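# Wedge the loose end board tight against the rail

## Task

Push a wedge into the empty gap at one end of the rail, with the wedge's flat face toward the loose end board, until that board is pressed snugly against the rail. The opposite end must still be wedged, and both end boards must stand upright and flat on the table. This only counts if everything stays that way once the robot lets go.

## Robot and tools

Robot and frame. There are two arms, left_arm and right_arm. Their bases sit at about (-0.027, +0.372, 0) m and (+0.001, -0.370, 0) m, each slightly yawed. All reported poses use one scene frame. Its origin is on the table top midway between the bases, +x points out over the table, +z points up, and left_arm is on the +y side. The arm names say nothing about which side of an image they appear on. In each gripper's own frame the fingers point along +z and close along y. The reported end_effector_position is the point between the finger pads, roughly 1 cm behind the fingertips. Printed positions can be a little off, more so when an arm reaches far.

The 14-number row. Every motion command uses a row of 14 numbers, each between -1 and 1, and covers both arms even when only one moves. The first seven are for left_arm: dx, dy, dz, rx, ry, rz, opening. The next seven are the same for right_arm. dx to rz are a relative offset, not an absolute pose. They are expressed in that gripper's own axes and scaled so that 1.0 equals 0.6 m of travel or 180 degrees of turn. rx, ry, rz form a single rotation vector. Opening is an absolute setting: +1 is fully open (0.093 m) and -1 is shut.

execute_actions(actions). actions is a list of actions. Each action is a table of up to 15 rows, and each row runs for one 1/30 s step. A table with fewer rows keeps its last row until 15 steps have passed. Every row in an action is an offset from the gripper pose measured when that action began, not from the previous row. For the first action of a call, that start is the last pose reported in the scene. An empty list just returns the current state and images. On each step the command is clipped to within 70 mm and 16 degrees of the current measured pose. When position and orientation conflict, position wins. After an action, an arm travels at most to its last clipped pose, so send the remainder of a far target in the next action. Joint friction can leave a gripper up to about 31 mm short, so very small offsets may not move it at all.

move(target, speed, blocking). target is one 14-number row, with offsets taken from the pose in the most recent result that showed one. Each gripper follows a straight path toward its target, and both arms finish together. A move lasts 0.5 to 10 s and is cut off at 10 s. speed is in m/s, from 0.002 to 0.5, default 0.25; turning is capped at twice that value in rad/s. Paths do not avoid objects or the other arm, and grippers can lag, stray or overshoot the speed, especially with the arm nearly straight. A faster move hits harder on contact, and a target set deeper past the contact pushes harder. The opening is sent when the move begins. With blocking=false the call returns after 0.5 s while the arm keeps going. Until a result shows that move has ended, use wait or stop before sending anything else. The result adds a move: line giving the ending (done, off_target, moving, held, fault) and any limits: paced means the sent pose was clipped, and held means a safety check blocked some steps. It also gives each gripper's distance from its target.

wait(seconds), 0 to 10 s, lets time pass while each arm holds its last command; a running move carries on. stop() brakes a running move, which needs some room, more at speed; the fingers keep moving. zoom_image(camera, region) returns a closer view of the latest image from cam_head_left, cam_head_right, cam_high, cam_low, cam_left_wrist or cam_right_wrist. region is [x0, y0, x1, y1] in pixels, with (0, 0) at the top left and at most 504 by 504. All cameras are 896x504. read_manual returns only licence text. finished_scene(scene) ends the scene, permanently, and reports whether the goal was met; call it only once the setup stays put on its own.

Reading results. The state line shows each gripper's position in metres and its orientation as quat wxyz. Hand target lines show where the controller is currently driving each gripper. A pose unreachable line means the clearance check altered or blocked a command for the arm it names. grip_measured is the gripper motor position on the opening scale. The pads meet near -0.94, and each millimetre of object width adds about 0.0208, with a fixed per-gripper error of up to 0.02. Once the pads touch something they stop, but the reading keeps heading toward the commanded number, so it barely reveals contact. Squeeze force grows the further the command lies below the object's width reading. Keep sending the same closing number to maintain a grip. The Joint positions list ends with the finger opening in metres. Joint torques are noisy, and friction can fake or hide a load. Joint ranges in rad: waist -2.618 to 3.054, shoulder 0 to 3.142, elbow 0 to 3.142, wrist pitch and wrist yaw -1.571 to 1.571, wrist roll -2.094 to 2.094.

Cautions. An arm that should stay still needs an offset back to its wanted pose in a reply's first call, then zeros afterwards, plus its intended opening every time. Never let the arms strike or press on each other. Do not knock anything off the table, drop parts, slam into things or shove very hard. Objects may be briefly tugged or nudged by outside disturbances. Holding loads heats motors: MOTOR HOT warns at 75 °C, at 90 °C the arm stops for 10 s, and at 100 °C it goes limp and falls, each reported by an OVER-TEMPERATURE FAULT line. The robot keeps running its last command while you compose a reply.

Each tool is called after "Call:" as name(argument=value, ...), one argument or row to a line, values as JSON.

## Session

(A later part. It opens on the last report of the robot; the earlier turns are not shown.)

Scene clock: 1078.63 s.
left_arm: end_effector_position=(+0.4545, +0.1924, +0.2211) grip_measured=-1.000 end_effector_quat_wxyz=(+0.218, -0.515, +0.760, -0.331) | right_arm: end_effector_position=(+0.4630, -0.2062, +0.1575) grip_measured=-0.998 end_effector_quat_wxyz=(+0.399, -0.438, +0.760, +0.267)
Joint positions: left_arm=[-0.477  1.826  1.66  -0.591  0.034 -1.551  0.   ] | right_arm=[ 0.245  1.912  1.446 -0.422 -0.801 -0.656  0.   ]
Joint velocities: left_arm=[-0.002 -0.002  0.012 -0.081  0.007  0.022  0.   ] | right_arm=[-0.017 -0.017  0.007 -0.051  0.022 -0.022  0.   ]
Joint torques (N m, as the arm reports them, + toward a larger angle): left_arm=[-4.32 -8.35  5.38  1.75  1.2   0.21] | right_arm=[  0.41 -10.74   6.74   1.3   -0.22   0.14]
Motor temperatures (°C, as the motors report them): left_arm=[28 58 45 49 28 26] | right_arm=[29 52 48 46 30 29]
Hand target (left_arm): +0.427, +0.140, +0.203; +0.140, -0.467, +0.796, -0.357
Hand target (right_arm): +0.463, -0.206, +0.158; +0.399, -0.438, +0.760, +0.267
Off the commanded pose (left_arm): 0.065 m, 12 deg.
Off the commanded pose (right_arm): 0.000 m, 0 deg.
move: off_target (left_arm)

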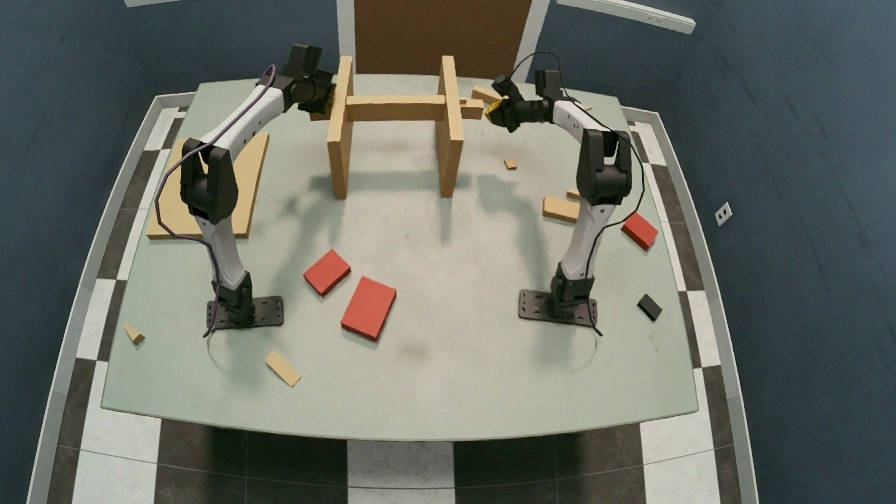

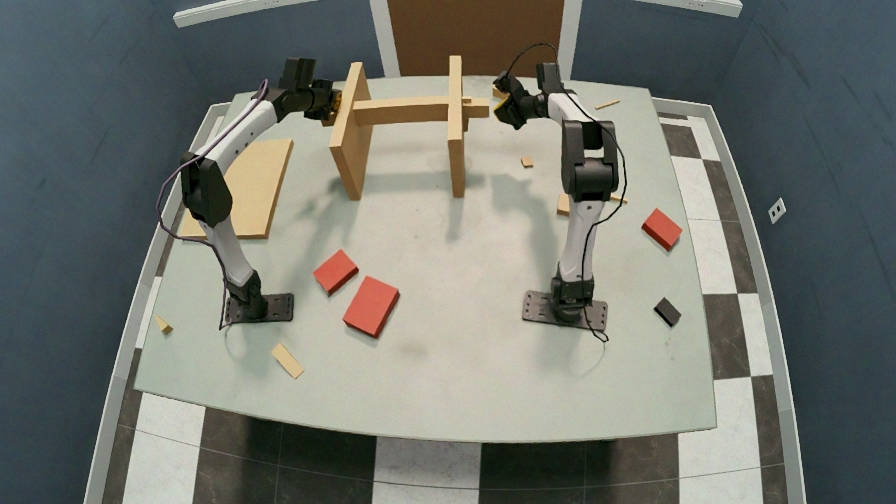

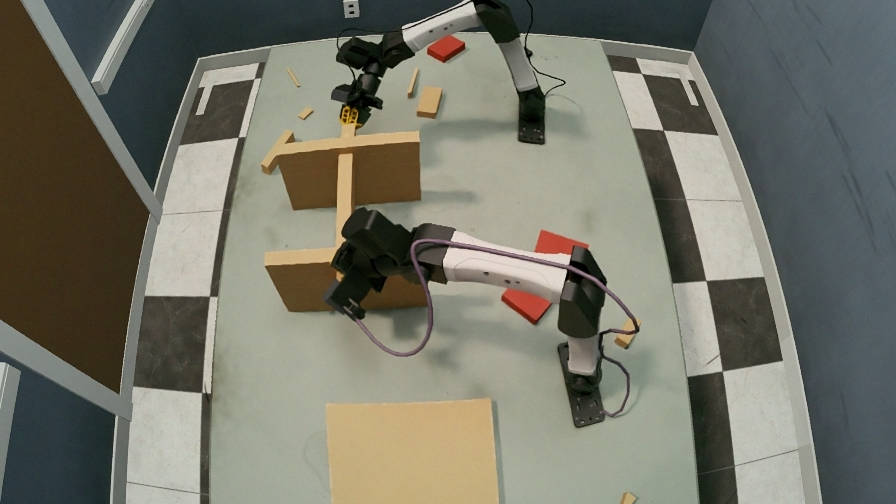

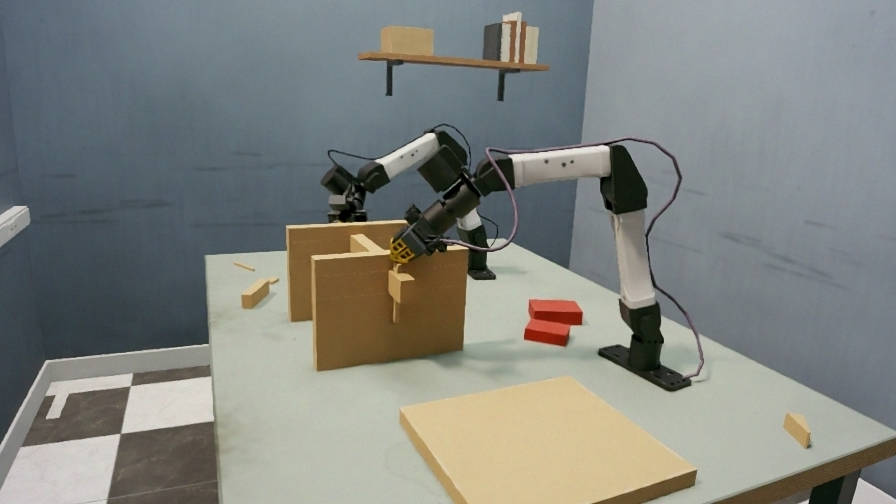

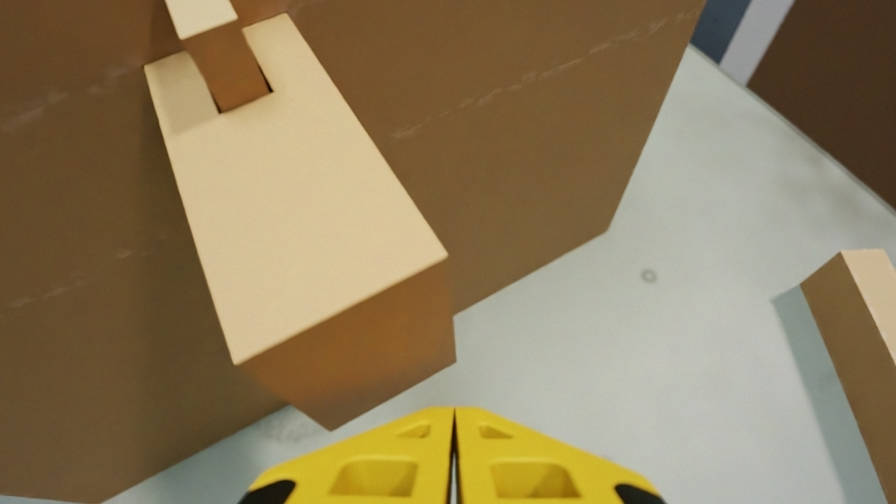

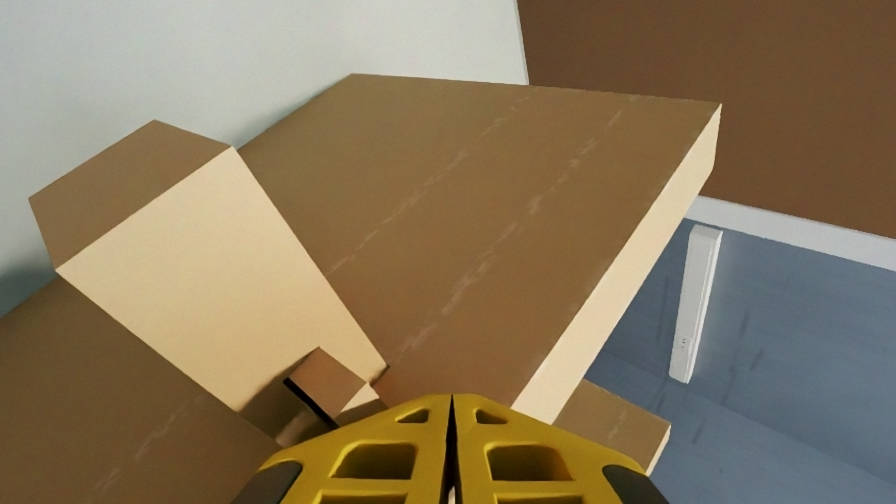

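Call:
move(
  target=[-0.0217, 0, 0, 0, 0, 0, -1, 0, 0, 0, 0, 0, 0, -1],
  speed=0.015,
)

Call:
zoom_image(
  camera="cam_low",
  region=[350, 180, 500, 330],
)

Call:
zoom_image(
  camera="cam_head_right",
  region=[300, 50, 420, 210],
)

Scene clock: 1089.10 s.
left_arm: end_effector_position=(+0.4572, +0.2002, +0.2216) grip_measured=-1.000 end_effector_quat_wxyz=(+0.217, -0.515, +0.760, -0.332) | right_arm: end_effector_position=(+0.4630, -0.2062, +0.1575) grip_measured=-0.998 end_effector_quat_wxyz=(+0.399, -0.438, +0.760, +0.267)
Joint positions: left_arm=[-0.455  1.825  1.66  -0.591  0.052 -1.539  0.   ] | right_arm=[ 0.245  1.912  1.446 -0.422 -0.801 -0.656  0.   ]
Joint velocities: left_arm=[ 0.012 -0.002 -0.002 -0.022 -0.037  0.007  0.   ] | right_arm=[-0.007 -0.002  0.002 -0.066 -0.022 -0.007  0.   ]
Joint torques (N m, as the arm reports them, + toward a larger angle): left_arm=[ 0.88 -9.2   8.17  1.73  0.04  0.25] | right_arm=[  0.42 -10.73   6.76   1.3   -0.22   0.14]
Motor temperatures (°C, as the motors report them): left_arm=[28 58 45 49 29 26] | right_arm=[28 52 49 46 30 29]
Hand target (left_arm): +0.459, +0.204, +0.221; +0.218, -0.515, +0.760, -0.331
Hand target (right_arm): +0.463, -0.206, +0.158; +0.399, -0.438, +0.760, +0.267
Off the commanded pose (left_arm): 0.005 m, 0 deg.
Off the commanded pose (right_arm): 0.000 m, 0 deg.
move: done

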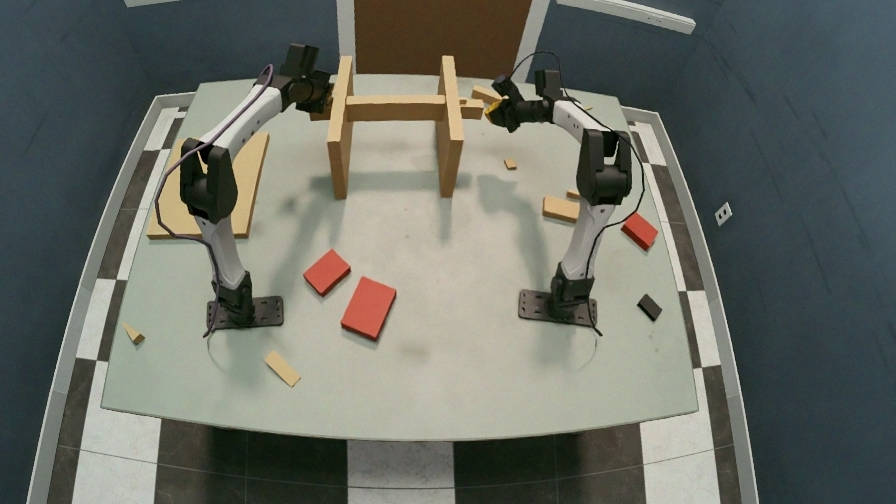

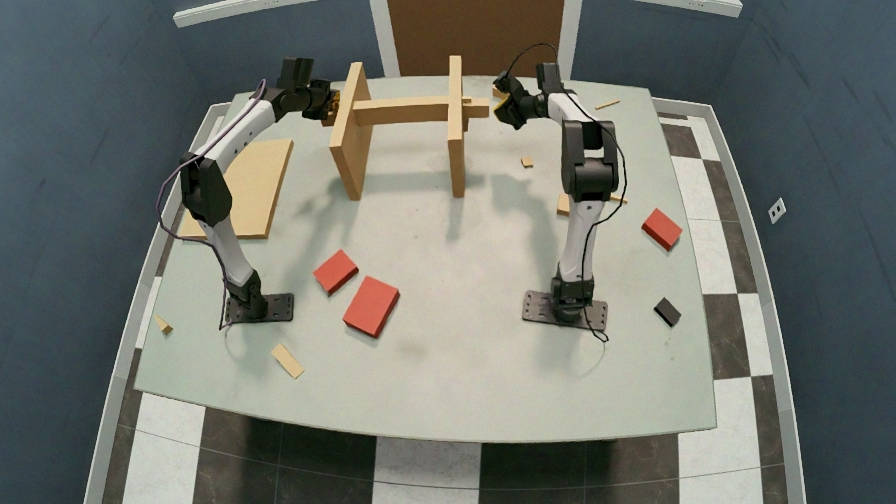

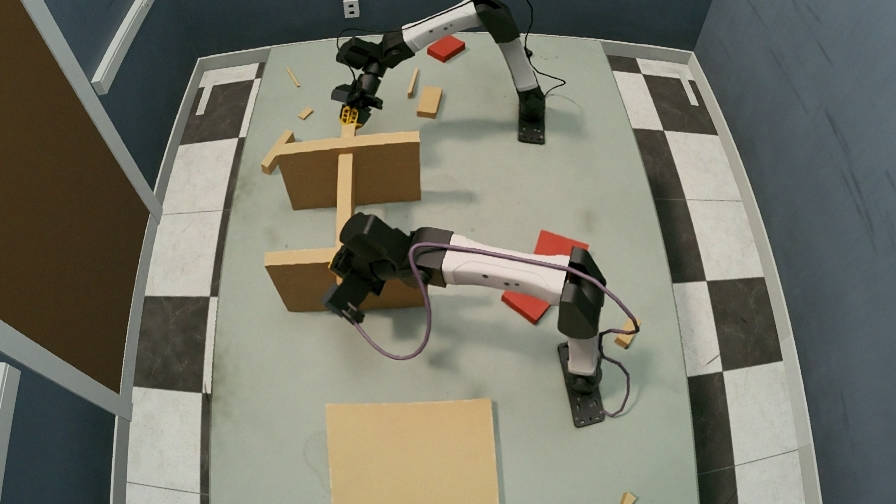

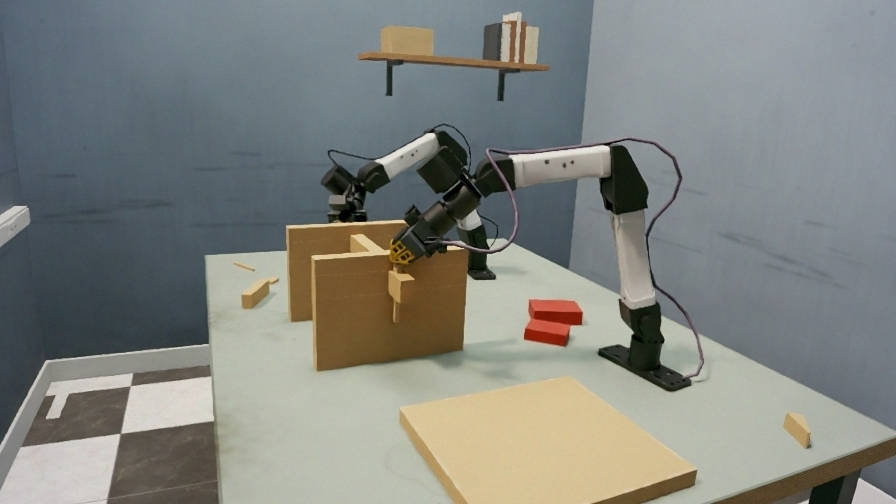

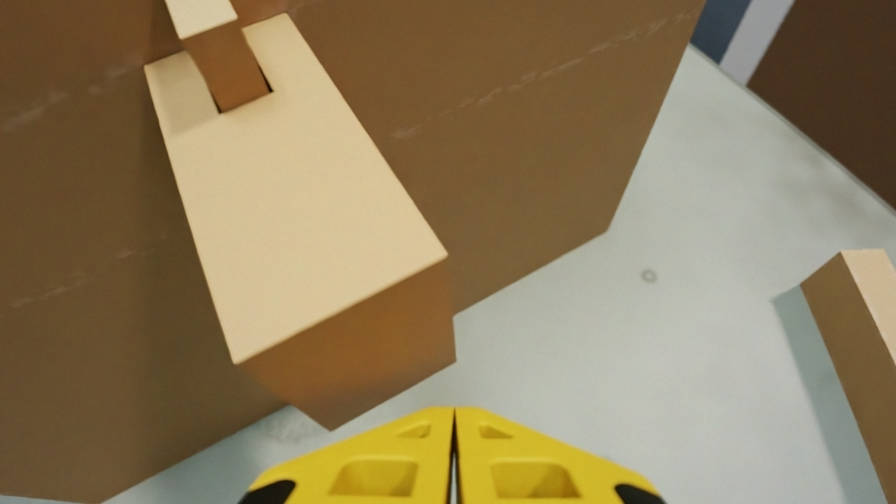

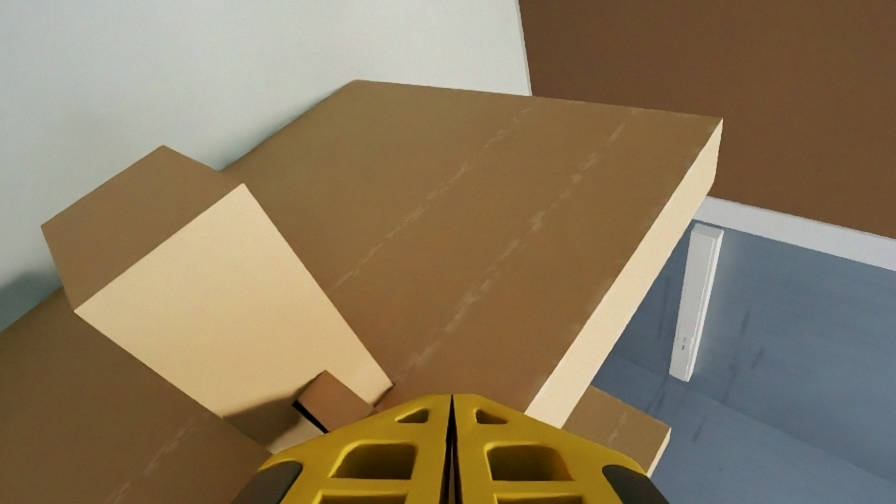

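Region (350, 180, 500, 330) of cam_low's 896x504 image, scaled by 3.360, with more detail than that image has.

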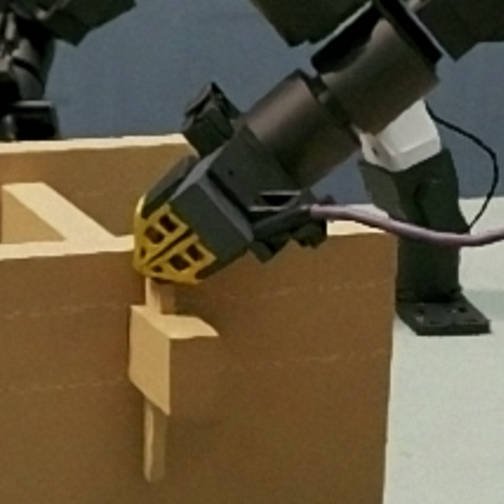

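Region (300, 50, 420, 210) of cam_head_right's 896x504 image, scaled by 3.150, with more detail than that image has; it fills the left 378 columns of this view, and the rest is white.

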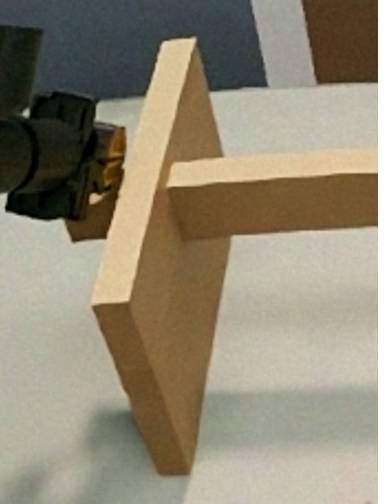

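Call:
execute_actions(
  actions=[],
)

Scene clock: 1095.33 s.
left_arm: end_effector_position=(+0.4571, +0.1999, +0.2216) grip_measured=-1.000 end_effector_quat_wxyz=(+0.217, -0.515, +0.760, -0.332) | right_arm: end_effector_position=(+0.4630, -0.2062, +0.1575) grip_measured=-0.998 end_effector_quat_wxyz=(+0.399, -0.438, +0.760, +0.267)
Joint positions: left_arm=[-0.455  1.825  1.66  -0.591  0.053 -1.538  0.   ] | right_arm=[ 0.245  1.912  1.446 -0.422 -0.801 -0.656  0.   ]
Joint velocities: left_arm=[-0.007 -0.002 -0.017  0.022  0.022  0.007  0.   ] | right_arm=[ 0.012 -0.027 -0.017 -0.007 -0.022  0.007  0.   ]
Joint torques (N m, as the arm reports them, + toward a larger angle): left_arm=[ 0.98 -9.26  8.29  1.74  0.03  0.26] | right_arm=[  0.43 -10.74   6.74   1.3   -0.22   0.14]
Motor temperatures (°C, as the motors report them): left_arm=[28 59 46 48 28 26] | right_arm=[28 52 49 46 30 29]
Hand target (left_arm): +0.459, +0.204, +0.221; +0.218, -0.515, +0.760, -0.331
Hand target (right_arm): +0.463, -0.206, +0.158; +0.399, -0.438, +0.760, +0.267
Off the commanded pose (left_arm): 0.005 m, 0 deg.
Off the commanded pose (right_arm): 0.000 m, 0 deg.

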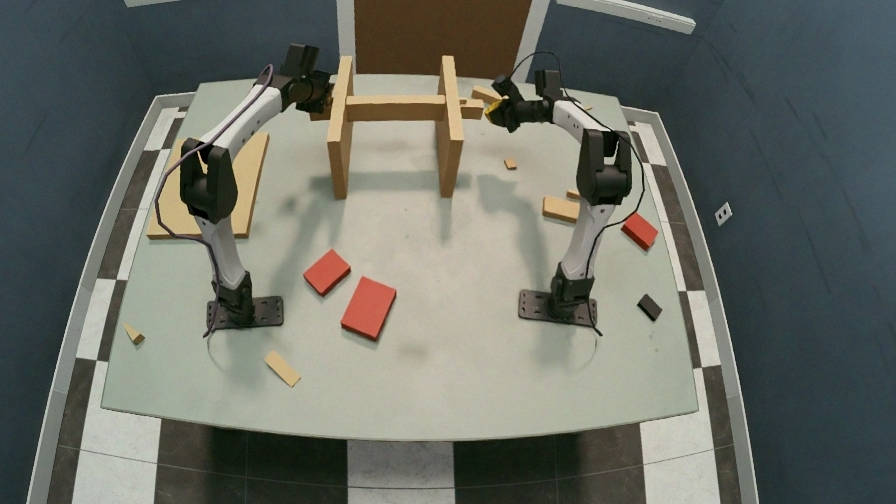

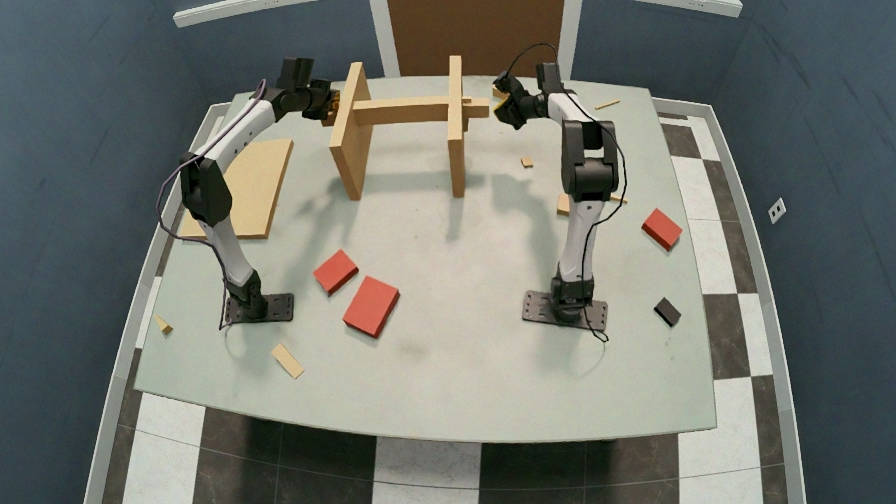

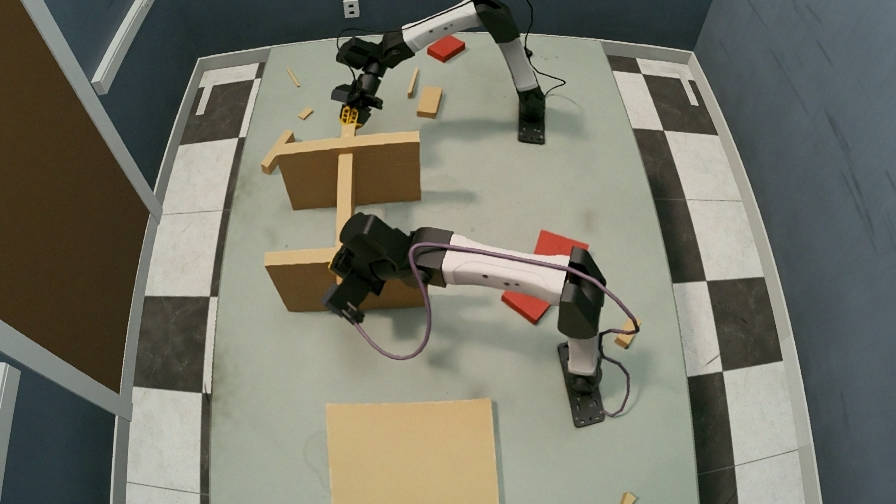

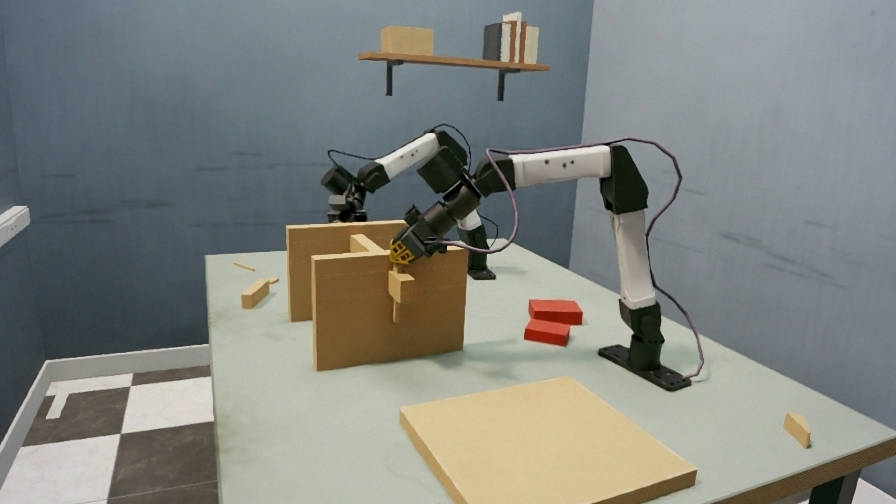

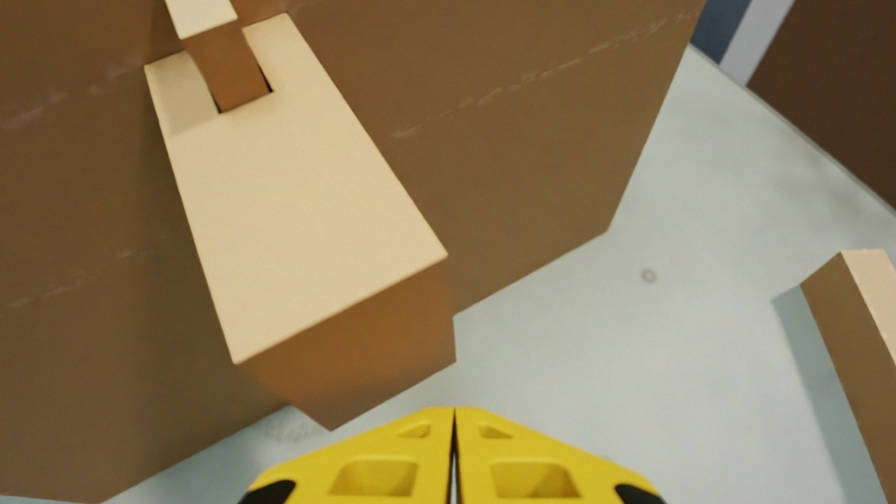

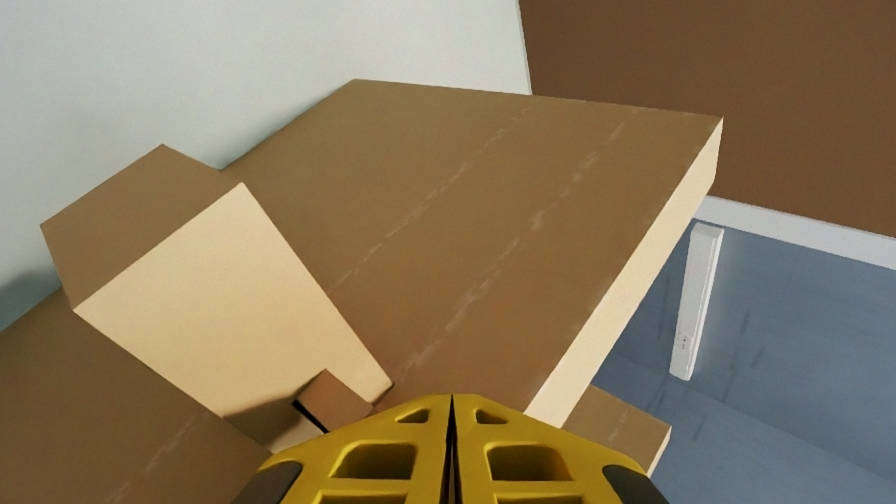

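Call:
zoom_image(
  camera="cam_low",
  region=[350, 180, 500, 330],
)

Call:
move(
  target=[0, 0.0426, 0.0403, -0.012, 0, 0, -1, 0, 0, 0, 0, 0, 0, -1],
  speed=0.015,
)

Region (350, 180, 500, 330) of cam_low's 896x504 image, scaled by 3.360, with more detail than that image has.

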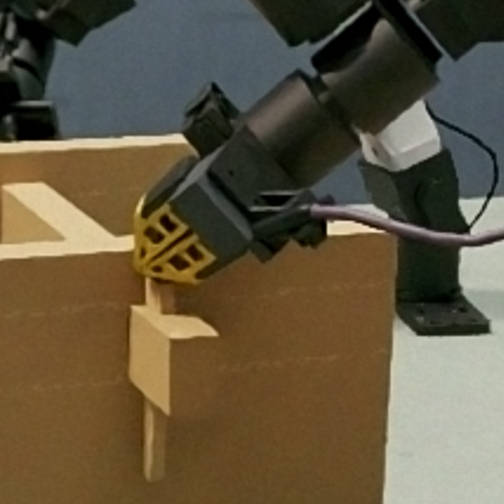

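Scene clock: 1102.03 s.
left_arm: end_effector_position=(+0.4586, +0.1994, +0.2153) grip_measured=-1.000 end_effector_quat_wxyz=(+0.221, -0.513, +0.757, -0.338) | right_arm: end_effector_position=(+0.4630, -0.2062, +0.1575) grip_measured=-0.998 end_effector_quat_wxyz=(+0.399, -0.438, +0.760, +0.267)
Joint positions: left_arm=[-0.455  1.819  1.615 -0.536  0.053 -1.538  0.   ] | right_arm=[ 0.245  1.912  1.446 -0.422 -0.801 -0.656  0.   ]
Joint velocities: left_arm=[ 0.012 -0.002 -0.007 -0.022  0.037  0.037  0.   ] | right_arm=[-0.002  0.012 -0.007 -0.007 -0.066  0.007  0.   ]
Joint torques (N m, as the arm reports them, + toward a larger angle): left_arm=[ 0.21 -7.33  5.06  1.89 -0.02  0.13] | right_arm=[  0.41 -10.73   6.75   1.3   -0.22   0.14]
Motor temperatures (°C, as the motors report them): left_arm=[28 59 46 48 28 26] | right_arm=[28 53 49 46 30 29]
Hand target (left_arm): +0.456, +0.200, +0.187; +0.207, -0.519, +0.766, -0.318
Hand target (right_arm): +0.463, -0.206, +0.158; +0.399, -0.438, +0.760, +0.267
Off the commanded pose (left_arm): 0.029 m, 3 deg.
Off the commanded pose (right_arm): 0.000 m, 0 deg.
move: off_target (left_arm)

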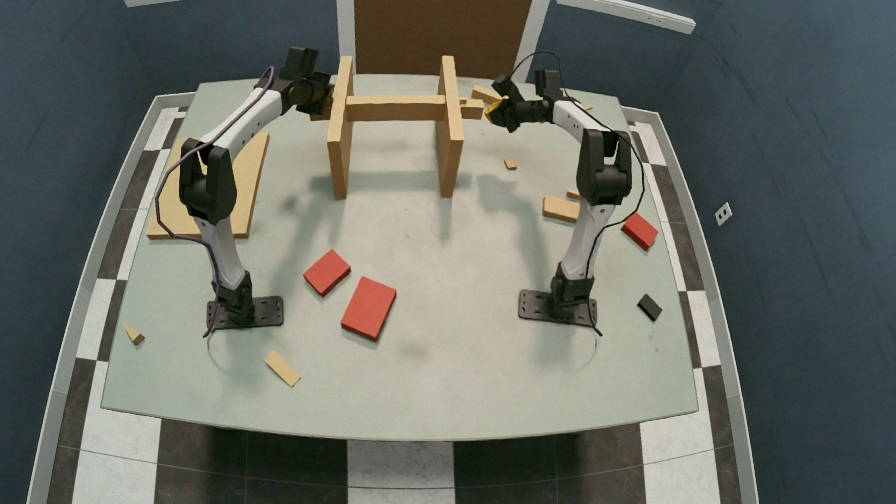

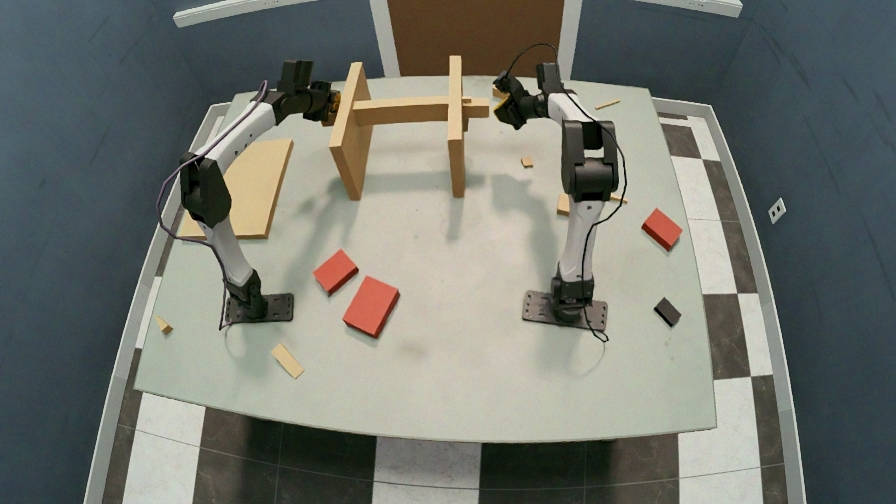

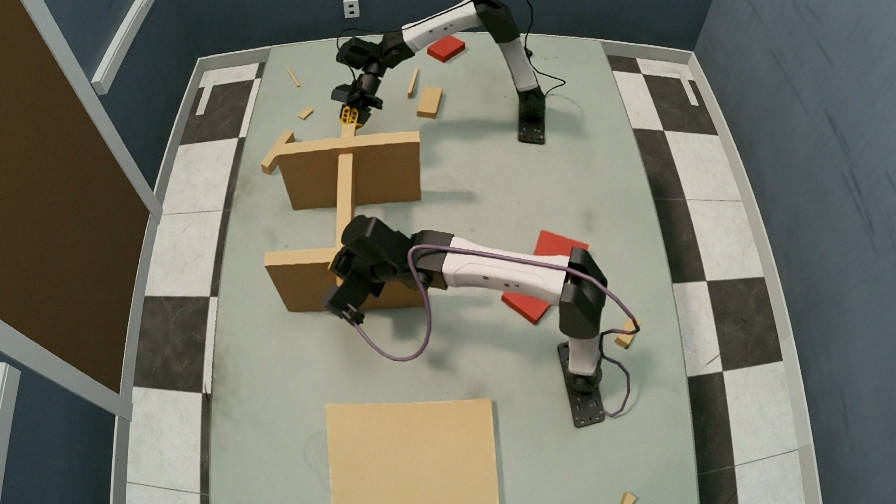

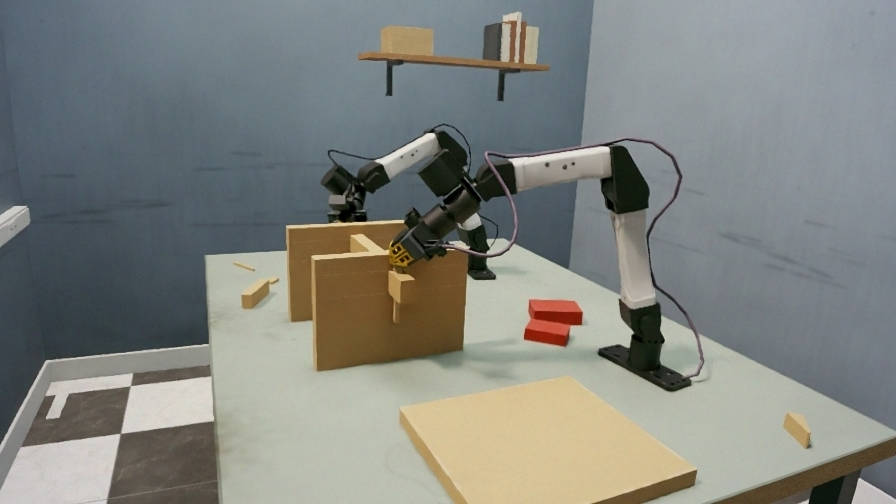

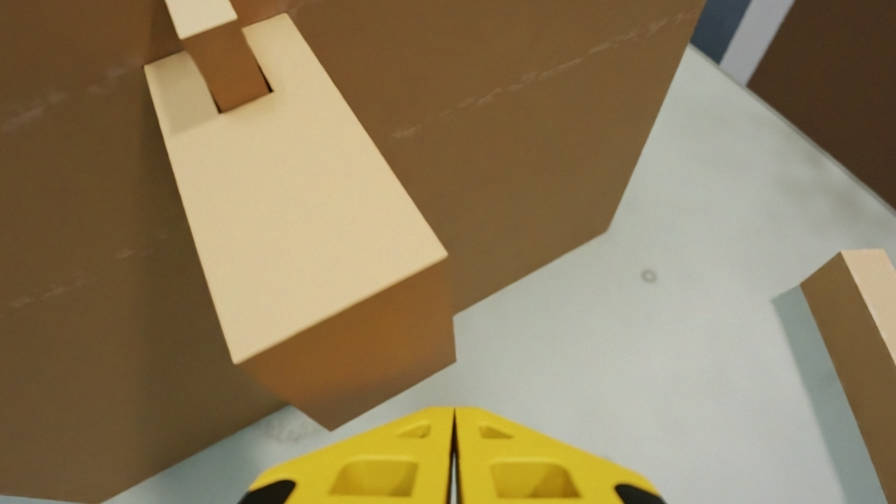

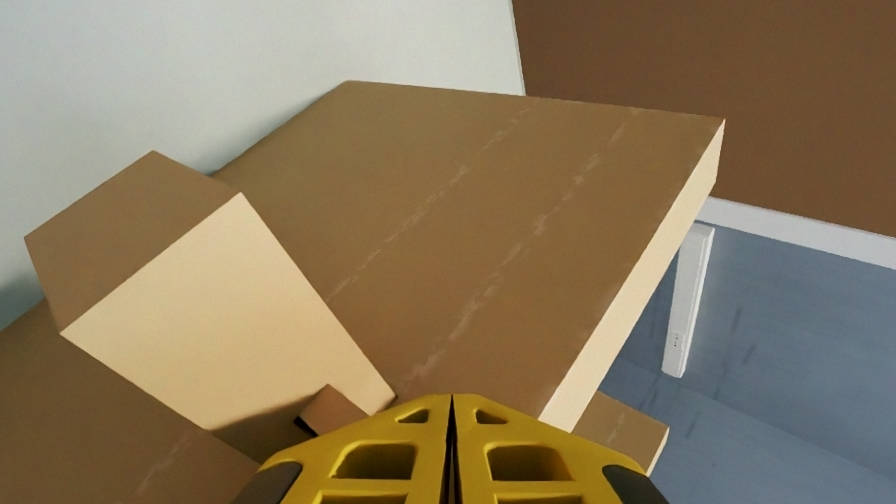

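Call:
zoom_image(
  camera="cam_low",
  region=[350, 180, 500, 330],
)

Call:
move(
  target=[0, 0.067, 0.063, -0.02, 0, 0, -1, 0, 0, 0, 0, 0, 0, -1],
  speed=0.02,
)

Call:
zoom_image(
  camera="cam_low",
  region=[350, 180, 500, 330],
)

Region (350, 180, 500, 330) of cam_low's 896x504 image, scaled by 3.360, with more detail than that image has.

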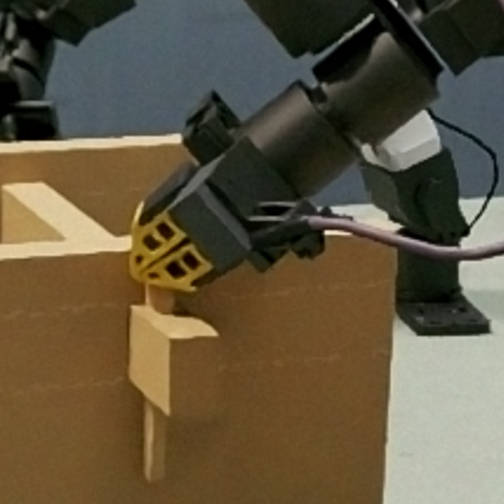

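Scene clock: 1112.53 s.
left_arm: end_effector_position=(+0.4611, +0.1986, +0.2148) grip_measured=-1.000 end_effector_quat_wxyz=(+0.235, -0.507, +0.750, -0.356) | right_arm: end_effector_position=(+0.4630, -0.2062, +0.1575) grip_measured=-0.998 end_effector_quat_wxyz=(+0.399, -0.438, +0.760, +0.267)
Joint positions: left_arm=[-0.455  1.799  1.553 -0.446  0.053 -1.538  0.   ] | right_arm=[ 0.245  1.912  1.446 -0.422 -0.801 -0.656  0.   ]
Joint velocities: left_arm=[-0.002 -0.002 -0.002 -0.051 -0.022  0.037  0.   ] | right_arm=[ 0.012  0.002 -0.002 -0.051 -0.007  0.022  0.   ]
Joint torques (N m, as the arm reports them, + toward a larger angle): left_arm=[ 0.03 -4.53  3.78  1.85 -0.01  0.18] | right_arm=[  0.42 -10.73   6.75   1.3   -0.22   0.14]
Motor temperatures (°C, as the motors report them): left_arm=[27 58 45 49 28 26] | right_arm=[28 53 49 46 30 29]
Hand target (left_arm): +0.456, +0.200, +0.162; +0.205, -0.520, +0.768, -0.314
Hand target (right_arm): +0.463, -0.206, +0.158; +0.399, -0.438, +0.760, +0.267
Off the commanded pose (left_arm): 0.055 m, 6 deg.
Off the commanded pose (right_arm): 0.000 m, 0 deg.
move: off_target (left_arm)

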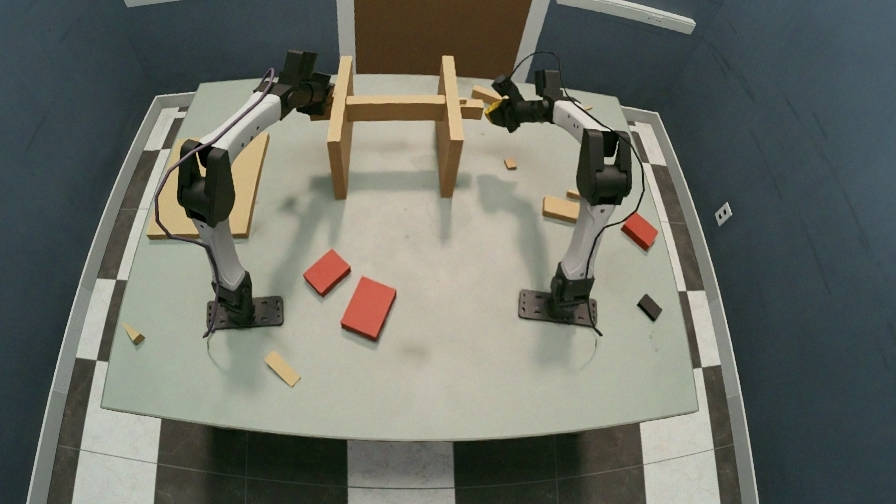

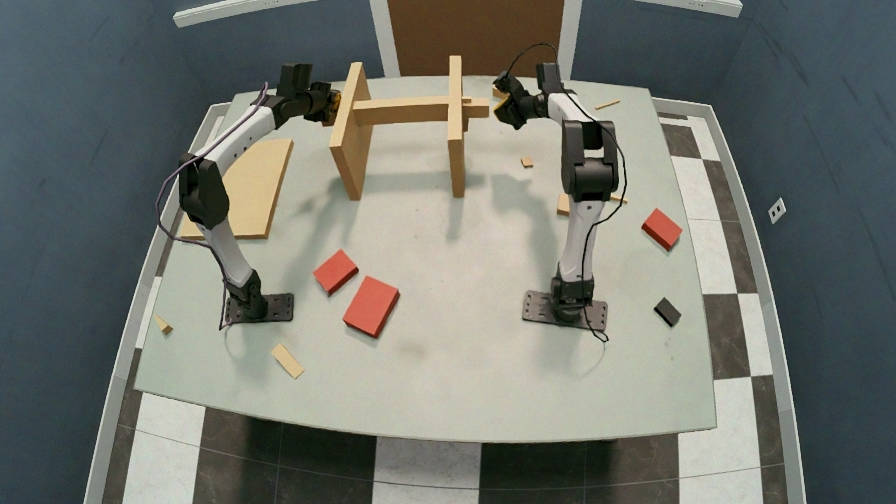

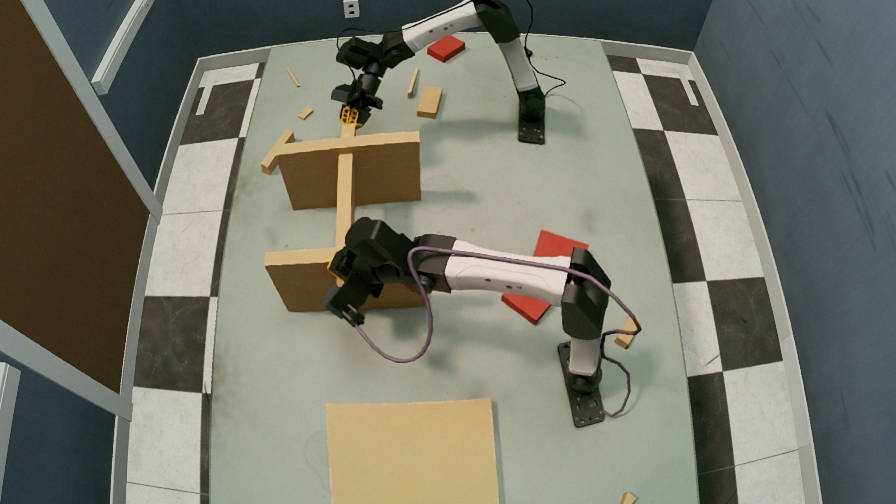

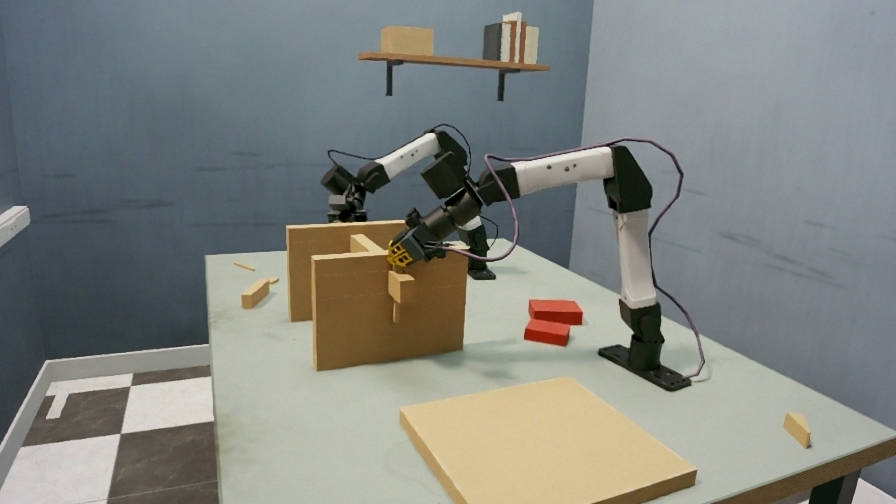

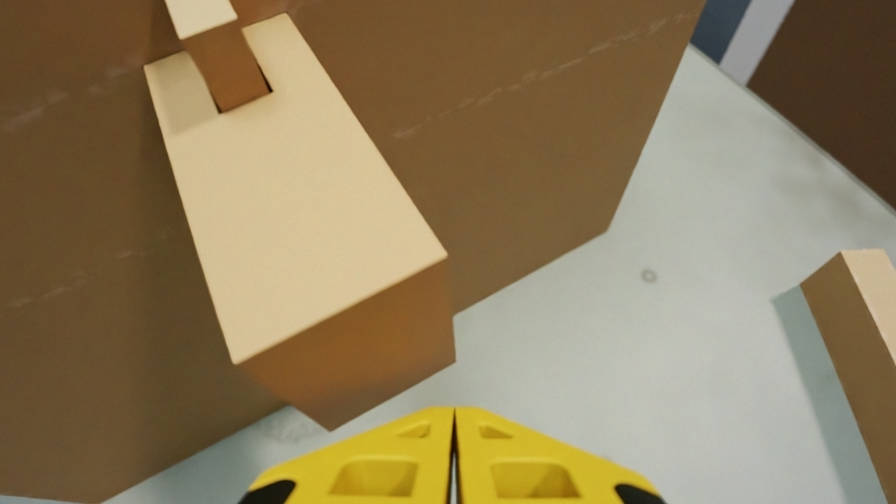

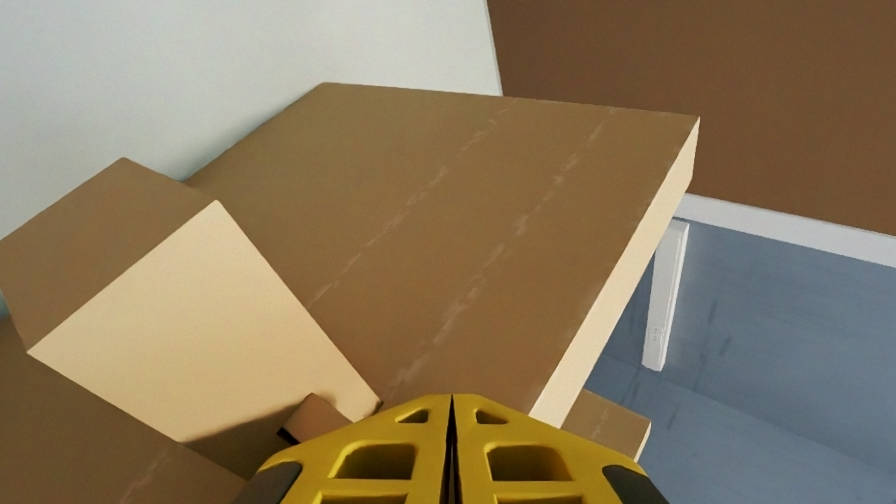

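Region (350, 180, 500, 330) of cam_low's 896x504 image, scaled by 3.360, with more detail than that image has.

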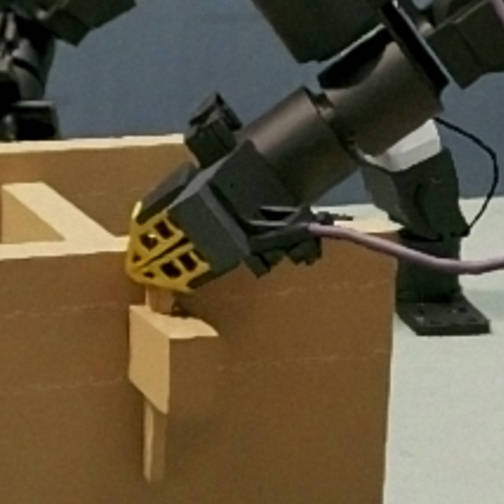

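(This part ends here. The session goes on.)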